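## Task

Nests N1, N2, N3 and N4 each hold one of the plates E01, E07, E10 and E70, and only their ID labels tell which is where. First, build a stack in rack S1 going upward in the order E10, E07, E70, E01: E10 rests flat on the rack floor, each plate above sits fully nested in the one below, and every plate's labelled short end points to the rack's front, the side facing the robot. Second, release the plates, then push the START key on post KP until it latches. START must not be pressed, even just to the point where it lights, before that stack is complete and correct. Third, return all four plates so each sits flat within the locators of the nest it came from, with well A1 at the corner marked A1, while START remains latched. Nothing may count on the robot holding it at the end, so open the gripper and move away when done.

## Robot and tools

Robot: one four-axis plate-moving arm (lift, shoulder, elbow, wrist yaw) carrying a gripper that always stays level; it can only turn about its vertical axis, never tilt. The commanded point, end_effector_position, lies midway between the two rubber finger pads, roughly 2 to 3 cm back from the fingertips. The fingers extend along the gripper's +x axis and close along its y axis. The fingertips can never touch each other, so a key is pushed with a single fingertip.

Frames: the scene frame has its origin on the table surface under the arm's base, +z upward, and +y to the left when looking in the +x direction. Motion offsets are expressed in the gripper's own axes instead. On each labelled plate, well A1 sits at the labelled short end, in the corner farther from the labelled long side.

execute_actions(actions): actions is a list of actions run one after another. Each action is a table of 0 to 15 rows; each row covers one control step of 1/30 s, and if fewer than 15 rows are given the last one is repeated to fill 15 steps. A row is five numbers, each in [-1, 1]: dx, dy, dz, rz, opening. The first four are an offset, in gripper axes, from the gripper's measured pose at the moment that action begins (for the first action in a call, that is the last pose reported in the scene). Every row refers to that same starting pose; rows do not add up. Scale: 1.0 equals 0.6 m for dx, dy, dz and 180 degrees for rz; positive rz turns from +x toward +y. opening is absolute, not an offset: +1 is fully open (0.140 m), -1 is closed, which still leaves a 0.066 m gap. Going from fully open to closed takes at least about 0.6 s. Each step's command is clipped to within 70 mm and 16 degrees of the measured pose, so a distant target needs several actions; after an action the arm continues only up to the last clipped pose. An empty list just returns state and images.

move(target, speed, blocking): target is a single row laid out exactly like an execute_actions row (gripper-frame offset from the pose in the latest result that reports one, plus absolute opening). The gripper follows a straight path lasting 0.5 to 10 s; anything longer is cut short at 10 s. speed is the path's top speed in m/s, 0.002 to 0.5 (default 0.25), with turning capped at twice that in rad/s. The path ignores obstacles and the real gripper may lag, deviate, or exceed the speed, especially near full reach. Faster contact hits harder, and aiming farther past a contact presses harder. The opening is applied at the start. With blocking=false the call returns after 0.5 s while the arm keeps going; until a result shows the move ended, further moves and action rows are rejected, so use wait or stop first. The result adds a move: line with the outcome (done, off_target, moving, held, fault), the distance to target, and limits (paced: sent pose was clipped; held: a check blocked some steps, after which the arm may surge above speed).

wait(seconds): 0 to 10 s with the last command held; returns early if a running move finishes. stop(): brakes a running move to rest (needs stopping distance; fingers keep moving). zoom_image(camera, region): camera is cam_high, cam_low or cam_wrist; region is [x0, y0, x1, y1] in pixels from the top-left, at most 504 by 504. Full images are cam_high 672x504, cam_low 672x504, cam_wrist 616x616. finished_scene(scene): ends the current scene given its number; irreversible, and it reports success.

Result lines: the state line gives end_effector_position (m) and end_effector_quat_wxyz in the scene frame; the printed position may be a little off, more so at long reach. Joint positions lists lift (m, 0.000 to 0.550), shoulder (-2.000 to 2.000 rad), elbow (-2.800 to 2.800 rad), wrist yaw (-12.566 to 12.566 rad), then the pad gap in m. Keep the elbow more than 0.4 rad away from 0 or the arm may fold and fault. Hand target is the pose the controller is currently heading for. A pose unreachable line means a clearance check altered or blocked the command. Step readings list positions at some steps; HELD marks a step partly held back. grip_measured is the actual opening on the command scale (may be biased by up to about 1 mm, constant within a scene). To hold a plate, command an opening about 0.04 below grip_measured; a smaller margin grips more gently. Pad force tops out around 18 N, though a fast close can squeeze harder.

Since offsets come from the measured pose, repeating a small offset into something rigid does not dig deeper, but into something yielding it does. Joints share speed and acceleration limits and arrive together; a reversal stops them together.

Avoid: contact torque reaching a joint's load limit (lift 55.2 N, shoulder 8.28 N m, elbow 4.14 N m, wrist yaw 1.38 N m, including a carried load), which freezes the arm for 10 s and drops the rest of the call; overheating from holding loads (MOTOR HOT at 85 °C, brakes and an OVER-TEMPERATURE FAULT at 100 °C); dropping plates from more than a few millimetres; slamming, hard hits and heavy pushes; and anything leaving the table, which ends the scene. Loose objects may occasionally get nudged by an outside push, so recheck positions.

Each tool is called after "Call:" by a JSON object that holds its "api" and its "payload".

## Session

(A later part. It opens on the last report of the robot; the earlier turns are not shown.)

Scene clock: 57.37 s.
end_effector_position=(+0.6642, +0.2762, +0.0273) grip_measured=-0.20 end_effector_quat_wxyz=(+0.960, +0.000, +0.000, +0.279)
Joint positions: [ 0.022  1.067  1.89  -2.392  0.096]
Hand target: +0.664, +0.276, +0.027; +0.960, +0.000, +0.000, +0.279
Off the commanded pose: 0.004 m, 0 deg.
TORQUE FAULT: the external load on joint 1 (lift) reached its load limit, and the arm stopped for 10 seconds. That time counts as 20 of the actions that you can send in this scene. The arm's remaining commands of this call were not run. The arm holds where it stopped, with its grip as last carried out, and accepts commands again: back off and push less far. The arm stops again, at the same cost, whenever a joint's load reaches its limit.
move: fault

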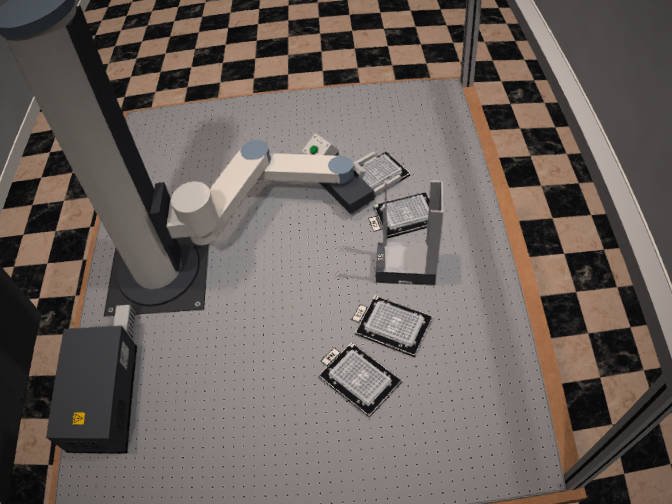

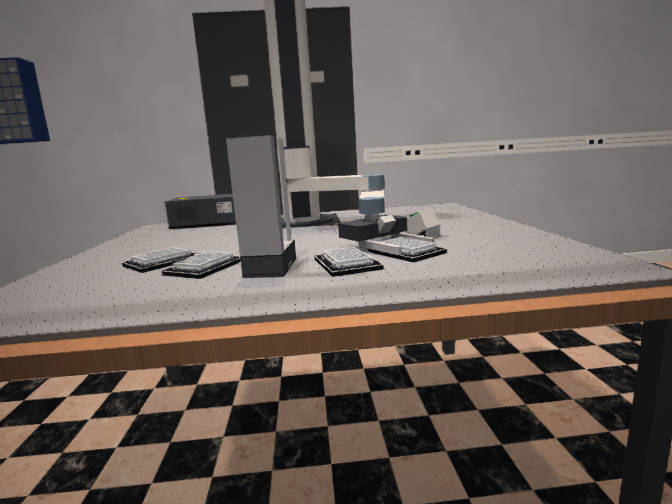

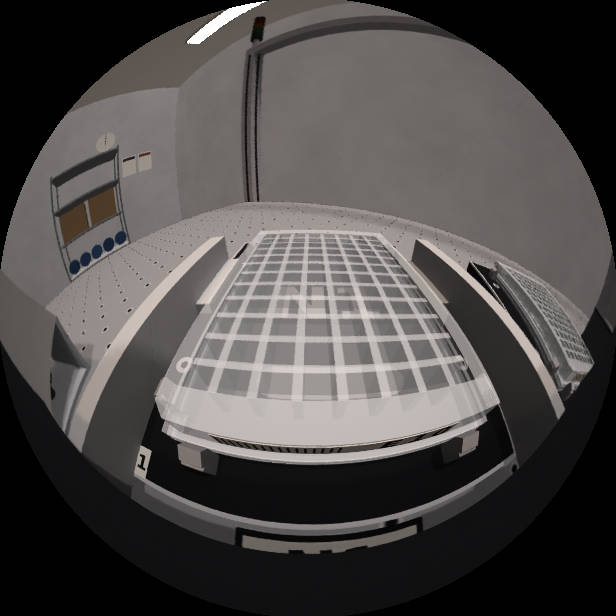

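Call:
{"api": "move", "payload": {"target": [-0.0648,0.2083,0,0.108,0.1], "speed": 0.35}}

Call:
{"api": "move", "payload": {"target": [0.267,0,0,0,0.1]}}

Call:
{"api": "move", "payload": {"target": [0,0,0,0,-0.4]}}

Call:
{"api": "move", "payload": {"target": [0,0,0,0,-0.53]}}

Call:
{"api": "move", "payload": {"target": [0,0,0.409,0,-0.53]}}

Call:
{"api": "move", "payload": {"target": [-0.183,-0.5467,0,-0.1996,-0.53], "speed": 0.35}}

Call:
{"api": "move", "payload": {"target": [0,0,-0.478,0,-0.53], "speed": 0.35}}

Scene clock: 393.33 s.
end_effector_position=(+0.5476, -0.0518, +0.0846) grip_measured=+0.10 end_effector_quat_wxyz=(+0.997, +0.000, +0.000, -0.075)
Joint positions: [ 0.08   0.822  0.931 -1.903  0.107]
Hand target: +0.548, -0.052, +0.085; +0.997, +0.000, +0.000, -0.075
Off the commanded pose: 0.000 m, 0 deg.
move: done

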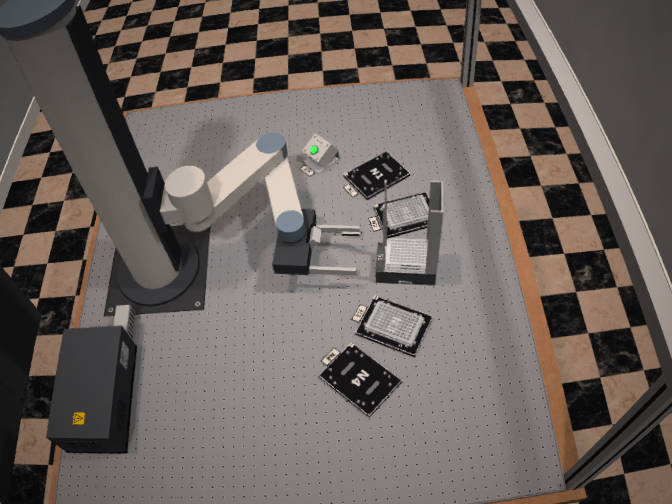

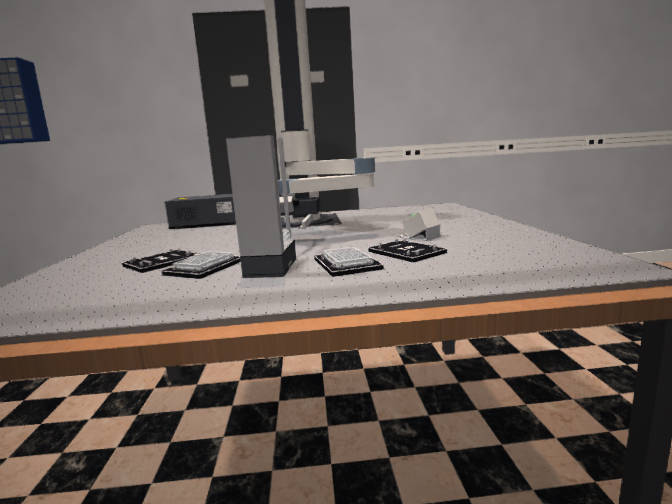

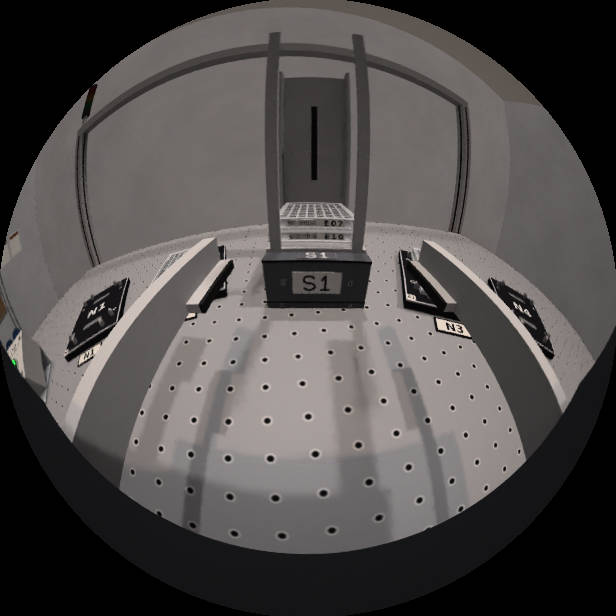

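Scene clock: 394.43 s.
end_effector_position=(+0.7060, -0.0758, +0.0846) grip_measured=+0.10 end_effector_quat_wxyz=(+0.997, +0.000, +0.000, -0.075)
Joint positions: [ 0.08   0.502  1.729 -2.38   0.107]
Hand target: +0.706, -0.076, +0.085; +0.997, +0.000, +0.000, -0.075
Off the commanded pose: 0.000 m, 0 deg.
move: done

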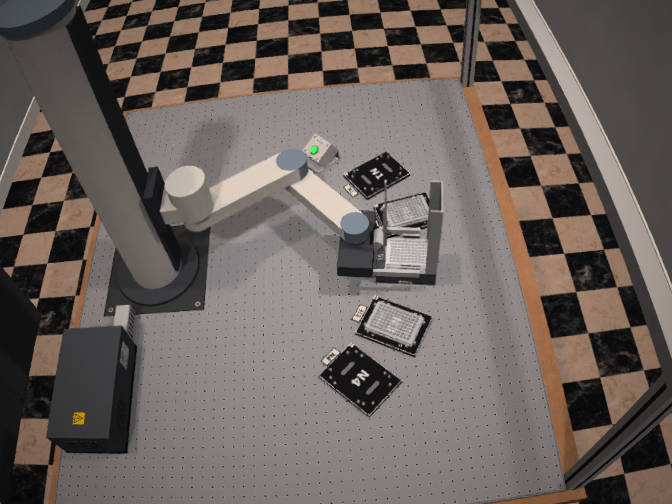

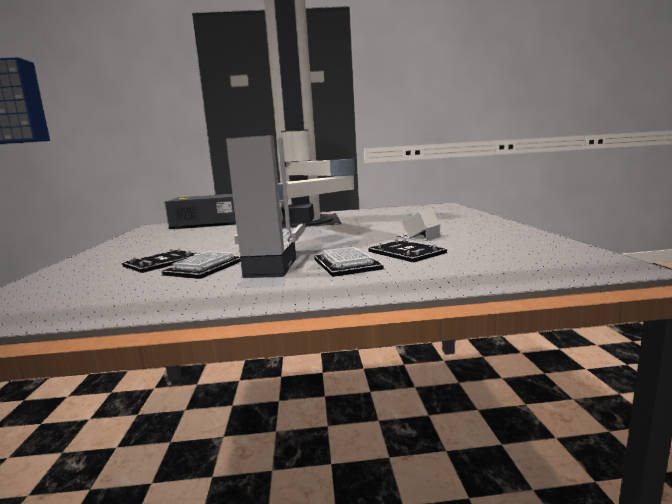

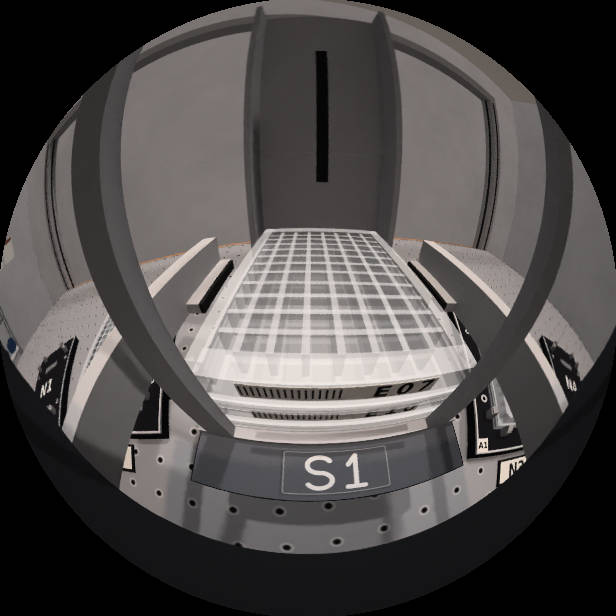

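Scene clock: 394.93 s.
end_effector_position=(+0.7060, -0.0758, +0.0846) grip_measured=-0.40 end_effector_quat_wxyz=(+0.997, +0.000, +0.000, -0.075)
Joint positions: [ 0.08   0.502  1.729 -2.38   0.088]
Hand target: +0.706, -0.076, +0.085; +0.997, +0.000, +0.000, -0.075
Off the commanded pose: 0.000 m, 0 deg.
move: done

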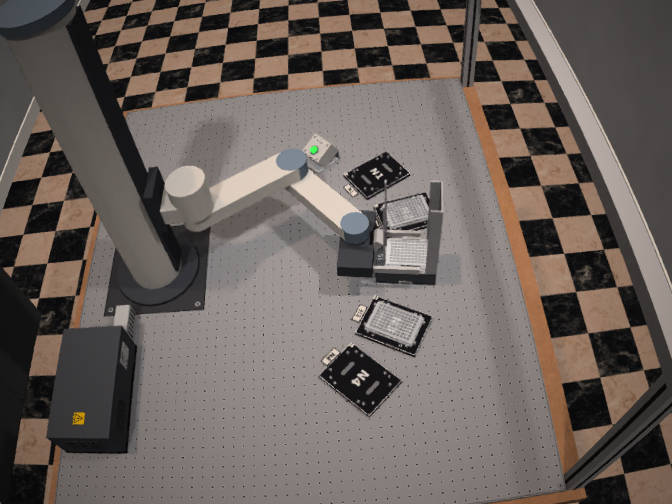

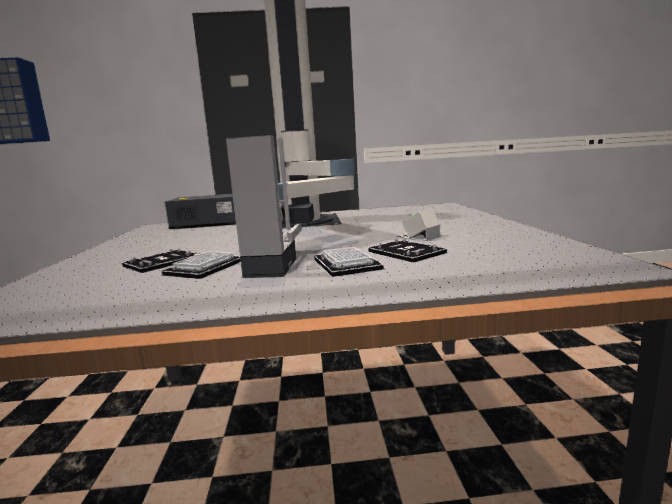

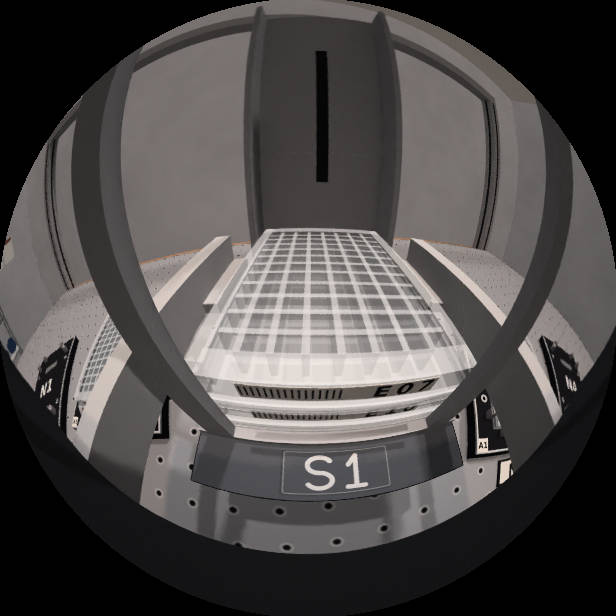

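Scene clock: 395.43 s.
end_effector_position=(+0.7060, -0.0758, +0.0846) grip_measured=-0.47 end_effector_quat_wxyz=(+0.997, +0.000, +0.000, -0.075)
Joint positions: [ 0.08   0.502  1.729 -2.381  0.086]
Hand target: +0.706, -0.076, +0.085; +0.997, +0.000, +0.000, -0.075
Off the commanded pose: 0.000 m, 0 deg.
move: done

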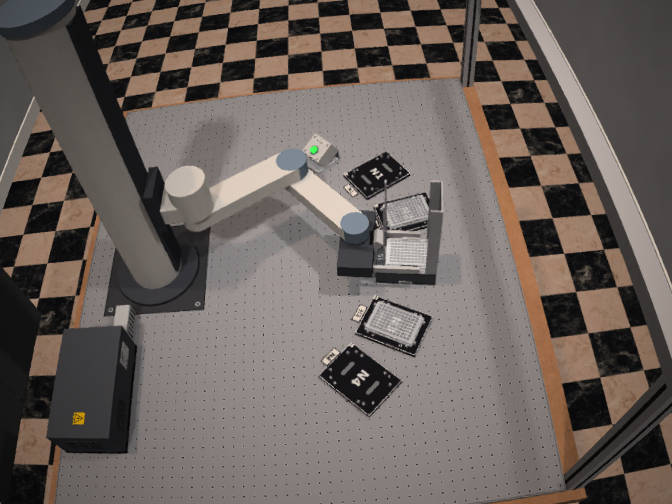

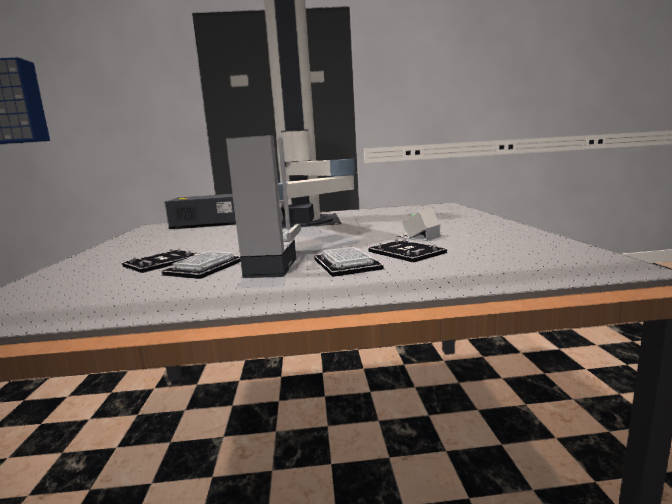

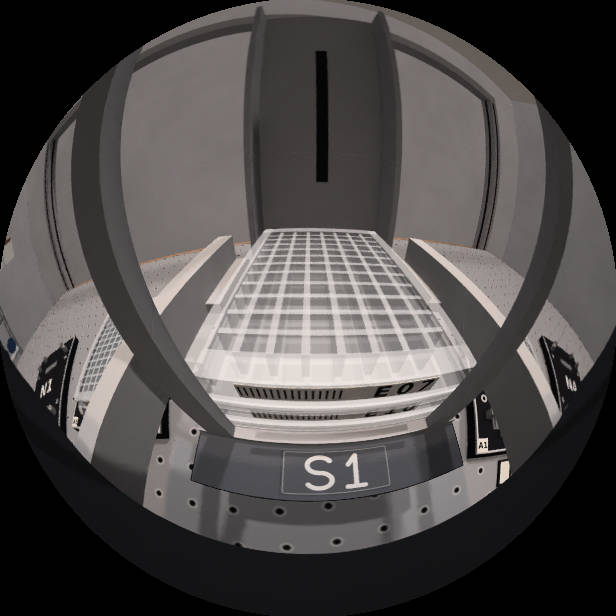

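Scene clock: 396.83 s.
end_effector_position=(+0.7060, -0.0759, +0.3300) grip_measured=-0.47 end_effector_quat_wxyz=(+0.997, +0.000, +0.000, -0.075)
Joint positions: [ 0.325  0.502  1.729 -2.381  0.086]
Hand target: +0.706, -0.076, +0.330; +0.997, +0.000, +0.000, -0.075
Off the commanded pose: 0.000 m, 0 deg.
move: done

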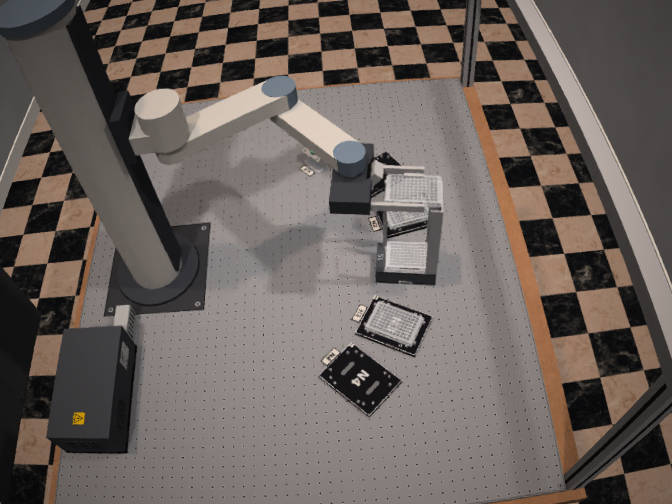

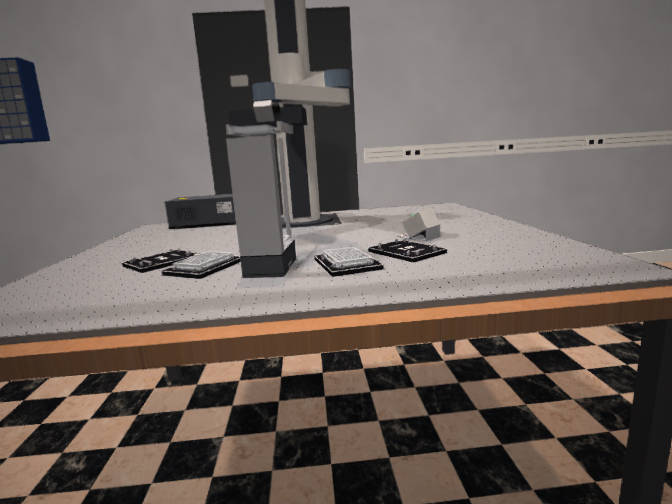

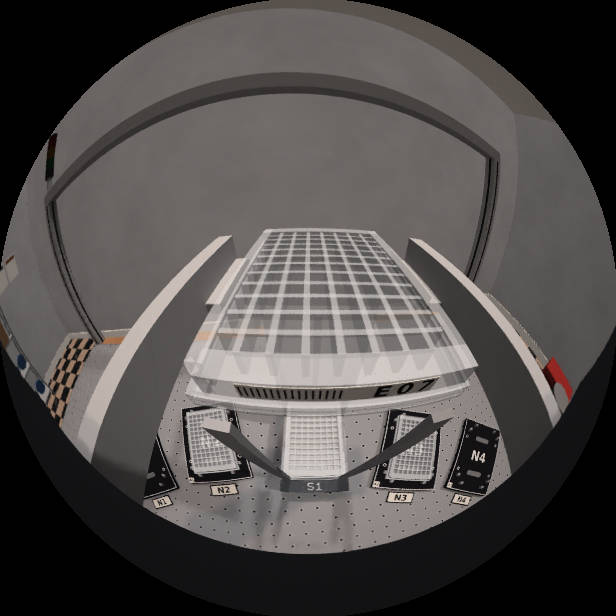

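Scene clock: 398.30 s.
end_effector_position=(+0.5482, -0.3838, +0.3300) grip_measured=-0.47 end_effector_quat_wxyz=(+0.925, +0.000, +0.000, -0.379)
Joint positions: [ 0.325 -0.164  1.723 -2.336  0.086]
Hand target: +0.548, -0.384, +0.330; +0.925, +0.000, +0.000, -0.379
Off the commanded pose: 0.000 m, 0 deg.
move: done

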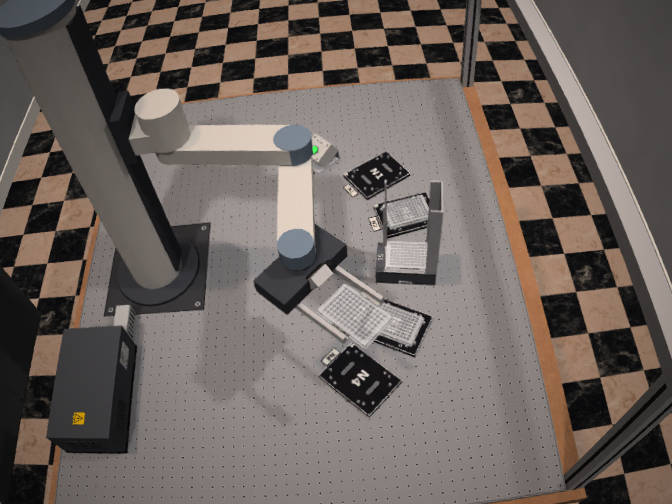

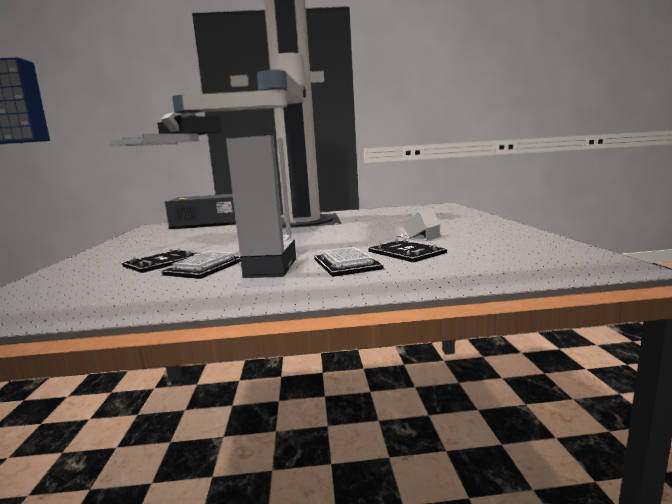

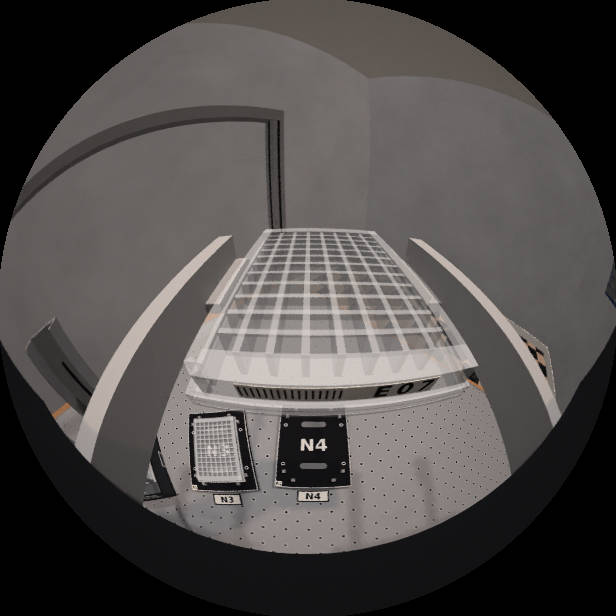

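Scene clock: 399.63 s.
end_effector_position=(+0.5482, -0.3838, +0.0432) grip_measured=-0.47 end_effector_quat_wxyz=(+0.925, +0.000, +0.000, -0.379)
Joint positions: [ 0.038 -0.164  1.722 -2.336  0.086]
Hand target: +0.548, -0.384, +0.043; +0.925, +0.000, +0.000, -0.379
Off the commanded pose: 0.000 m, 0 deg.
move: done

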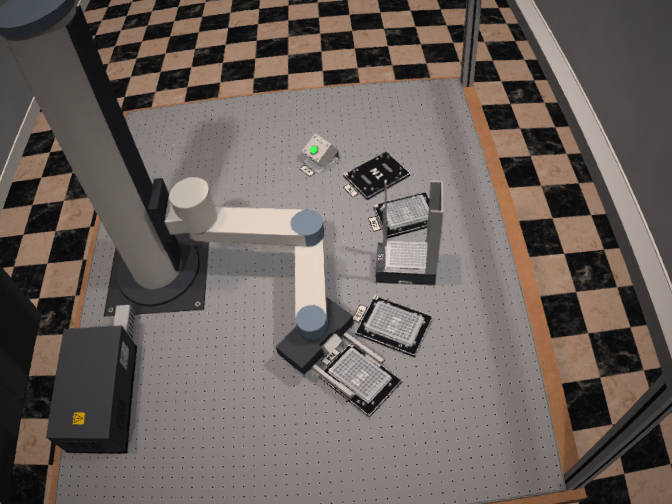

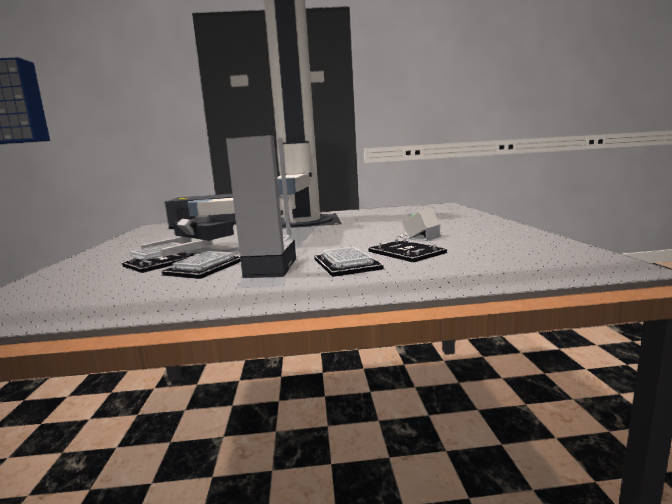

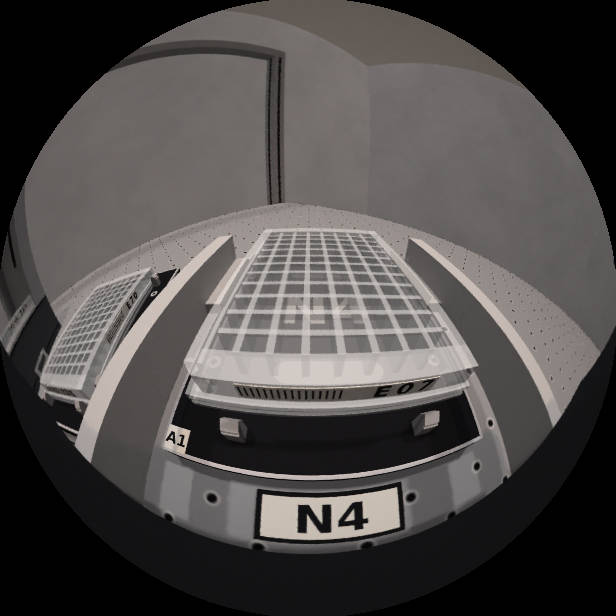

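Call:
{"api": "move", "payload": {"target": [0.0008,0,-0.0195,0,-0.53], "speed": 0.015}}

Call:
{"api": "move", "payload": {"target": [0,0,0,0,0.1]}}

Call:
{"api": "move", "payload": {"target": [-0.06,0,0.0673,0,0.1]}}

Scene clock: 403.80 s.
end_effector_position=(+0.5485, -0.3841, +0.0314) grip_measured=-0.47 end_effector_quat_wxyz=(+0.925, +0.000, +0.000, -0.379)
Joint positions: [ 0.026 -0.165  1.725 -2.337  0.086]
Hand target: +0.549, -0.384, +0.031; +0.925, +0.000, +0.000, -0.379
Off the commanded pose: 0.000 m, 0 deg.
move: done

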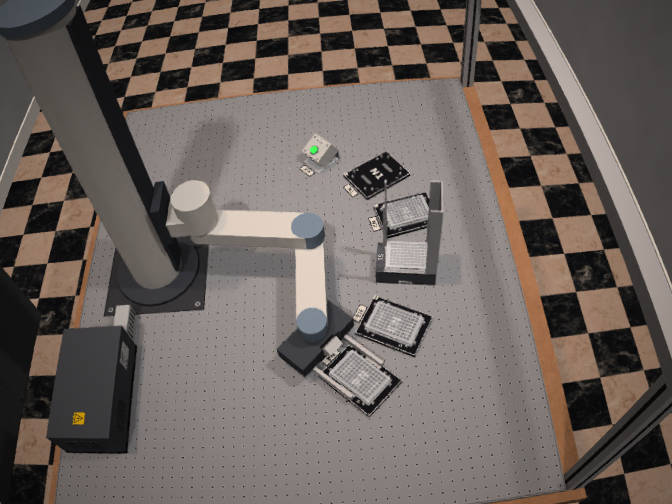

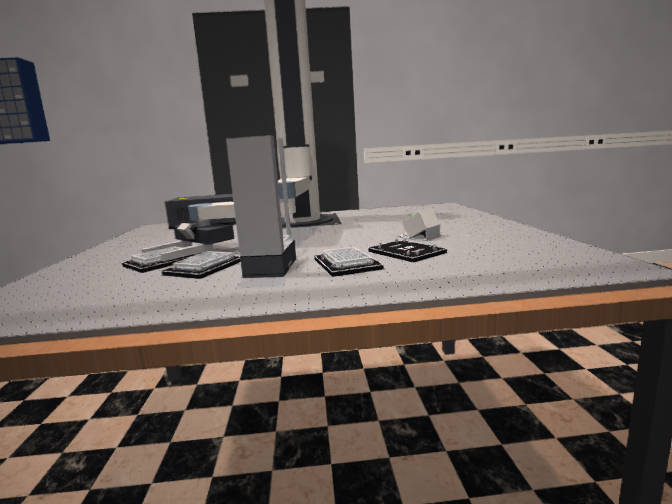

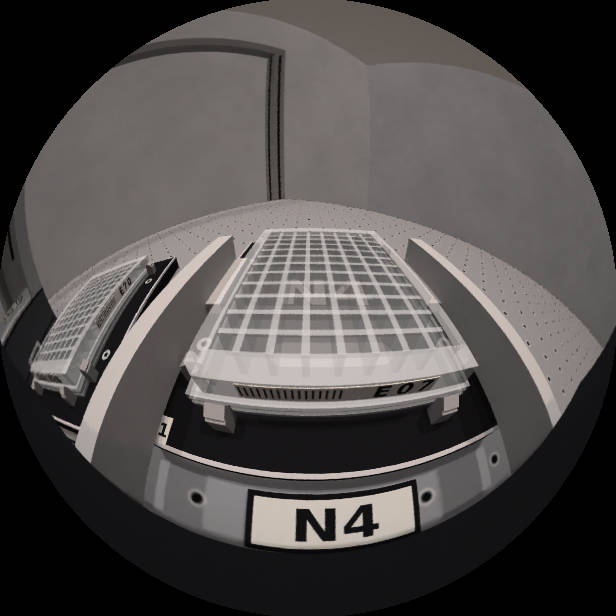

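Scene clock: 404.30 s.
end_effector_position=(+0.5485, -0.3841, +0.0314) grip_measured=+0.10 end_effector_quat_wxyz=(+0.925, +0.000, +0.000, -0.379)
Joint positions: [ 0.026 -0.165  1.725 -2.337  0.107]
Hand target: +0.548, -0.384, +0.031; +0.925, +0.000, +0.000, -0.379
Off the commanded pose: 0.000 m, 0 deg.
move: done

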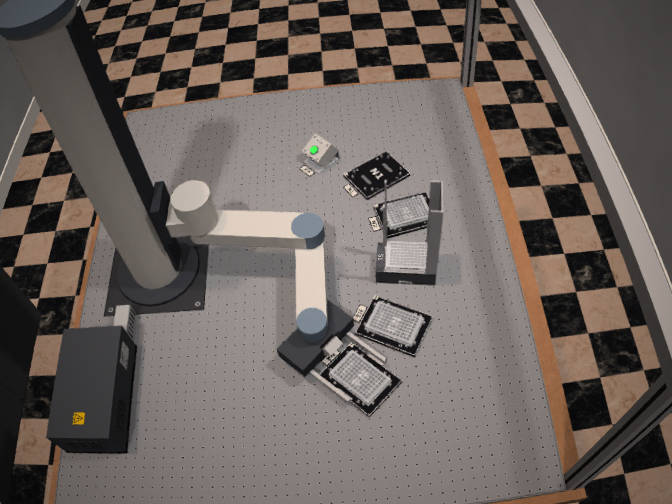

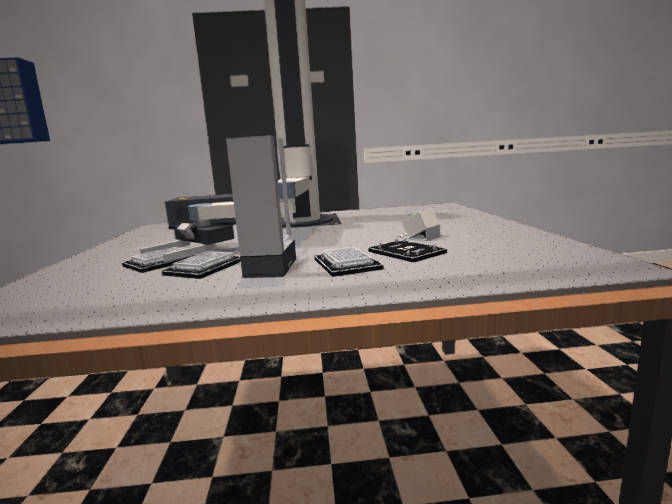

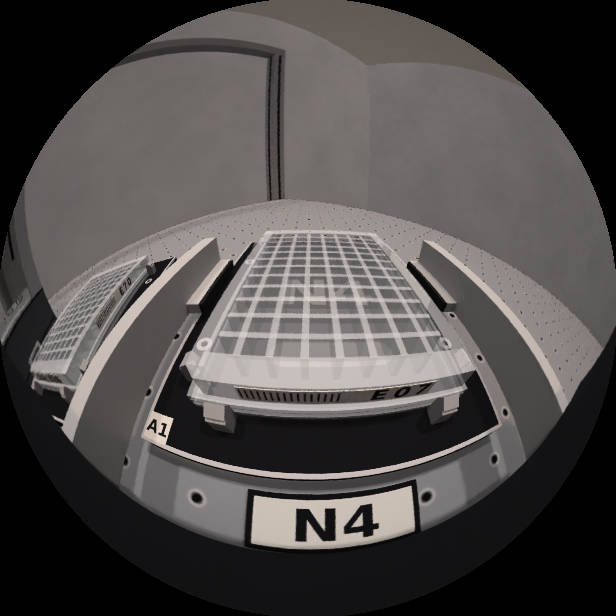

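Scene clock: 405.03 s.
end_effector_position=(+0.5227, -0.3589, +0.0718) grip_measured=+0.10 end_effector_quat_wxyz=(+0.925, +0.000, +0.000, -0.379)
Joint positions: [ 0.067 -0.081  1.522 -2.219  0.107]
Hand target: +0.523, -0.359, +0.072; +0.925, +0.000, +0.000, -0.379
Off the commanded pose: 0.000 m, 0 deg.
move: done

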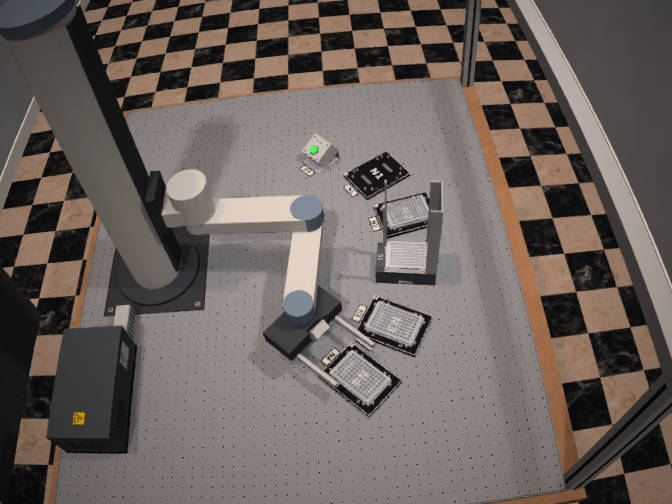

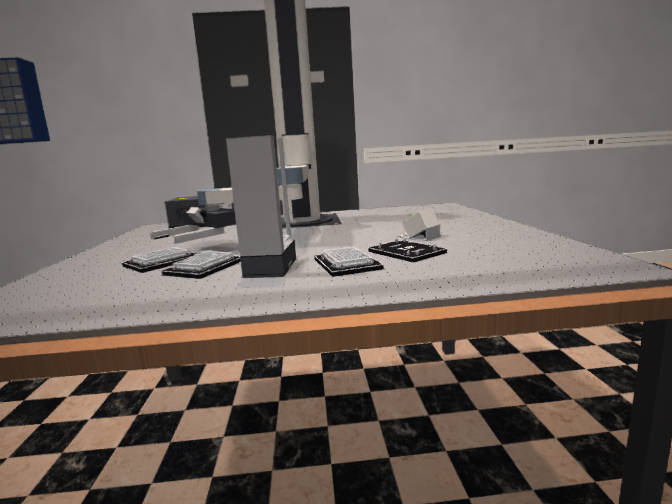

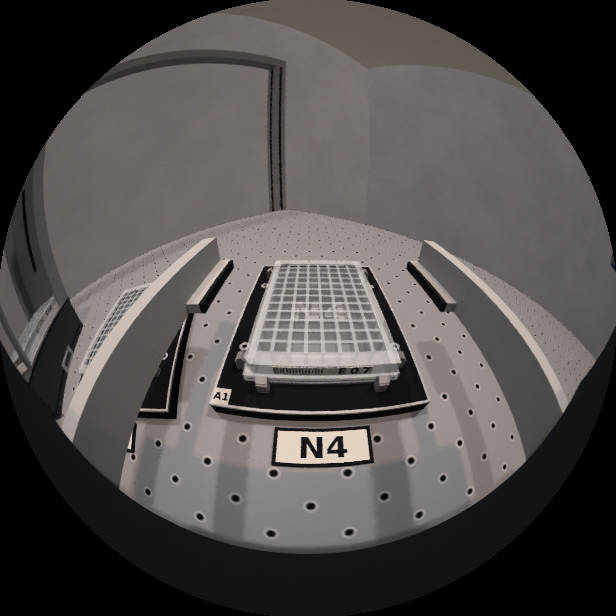

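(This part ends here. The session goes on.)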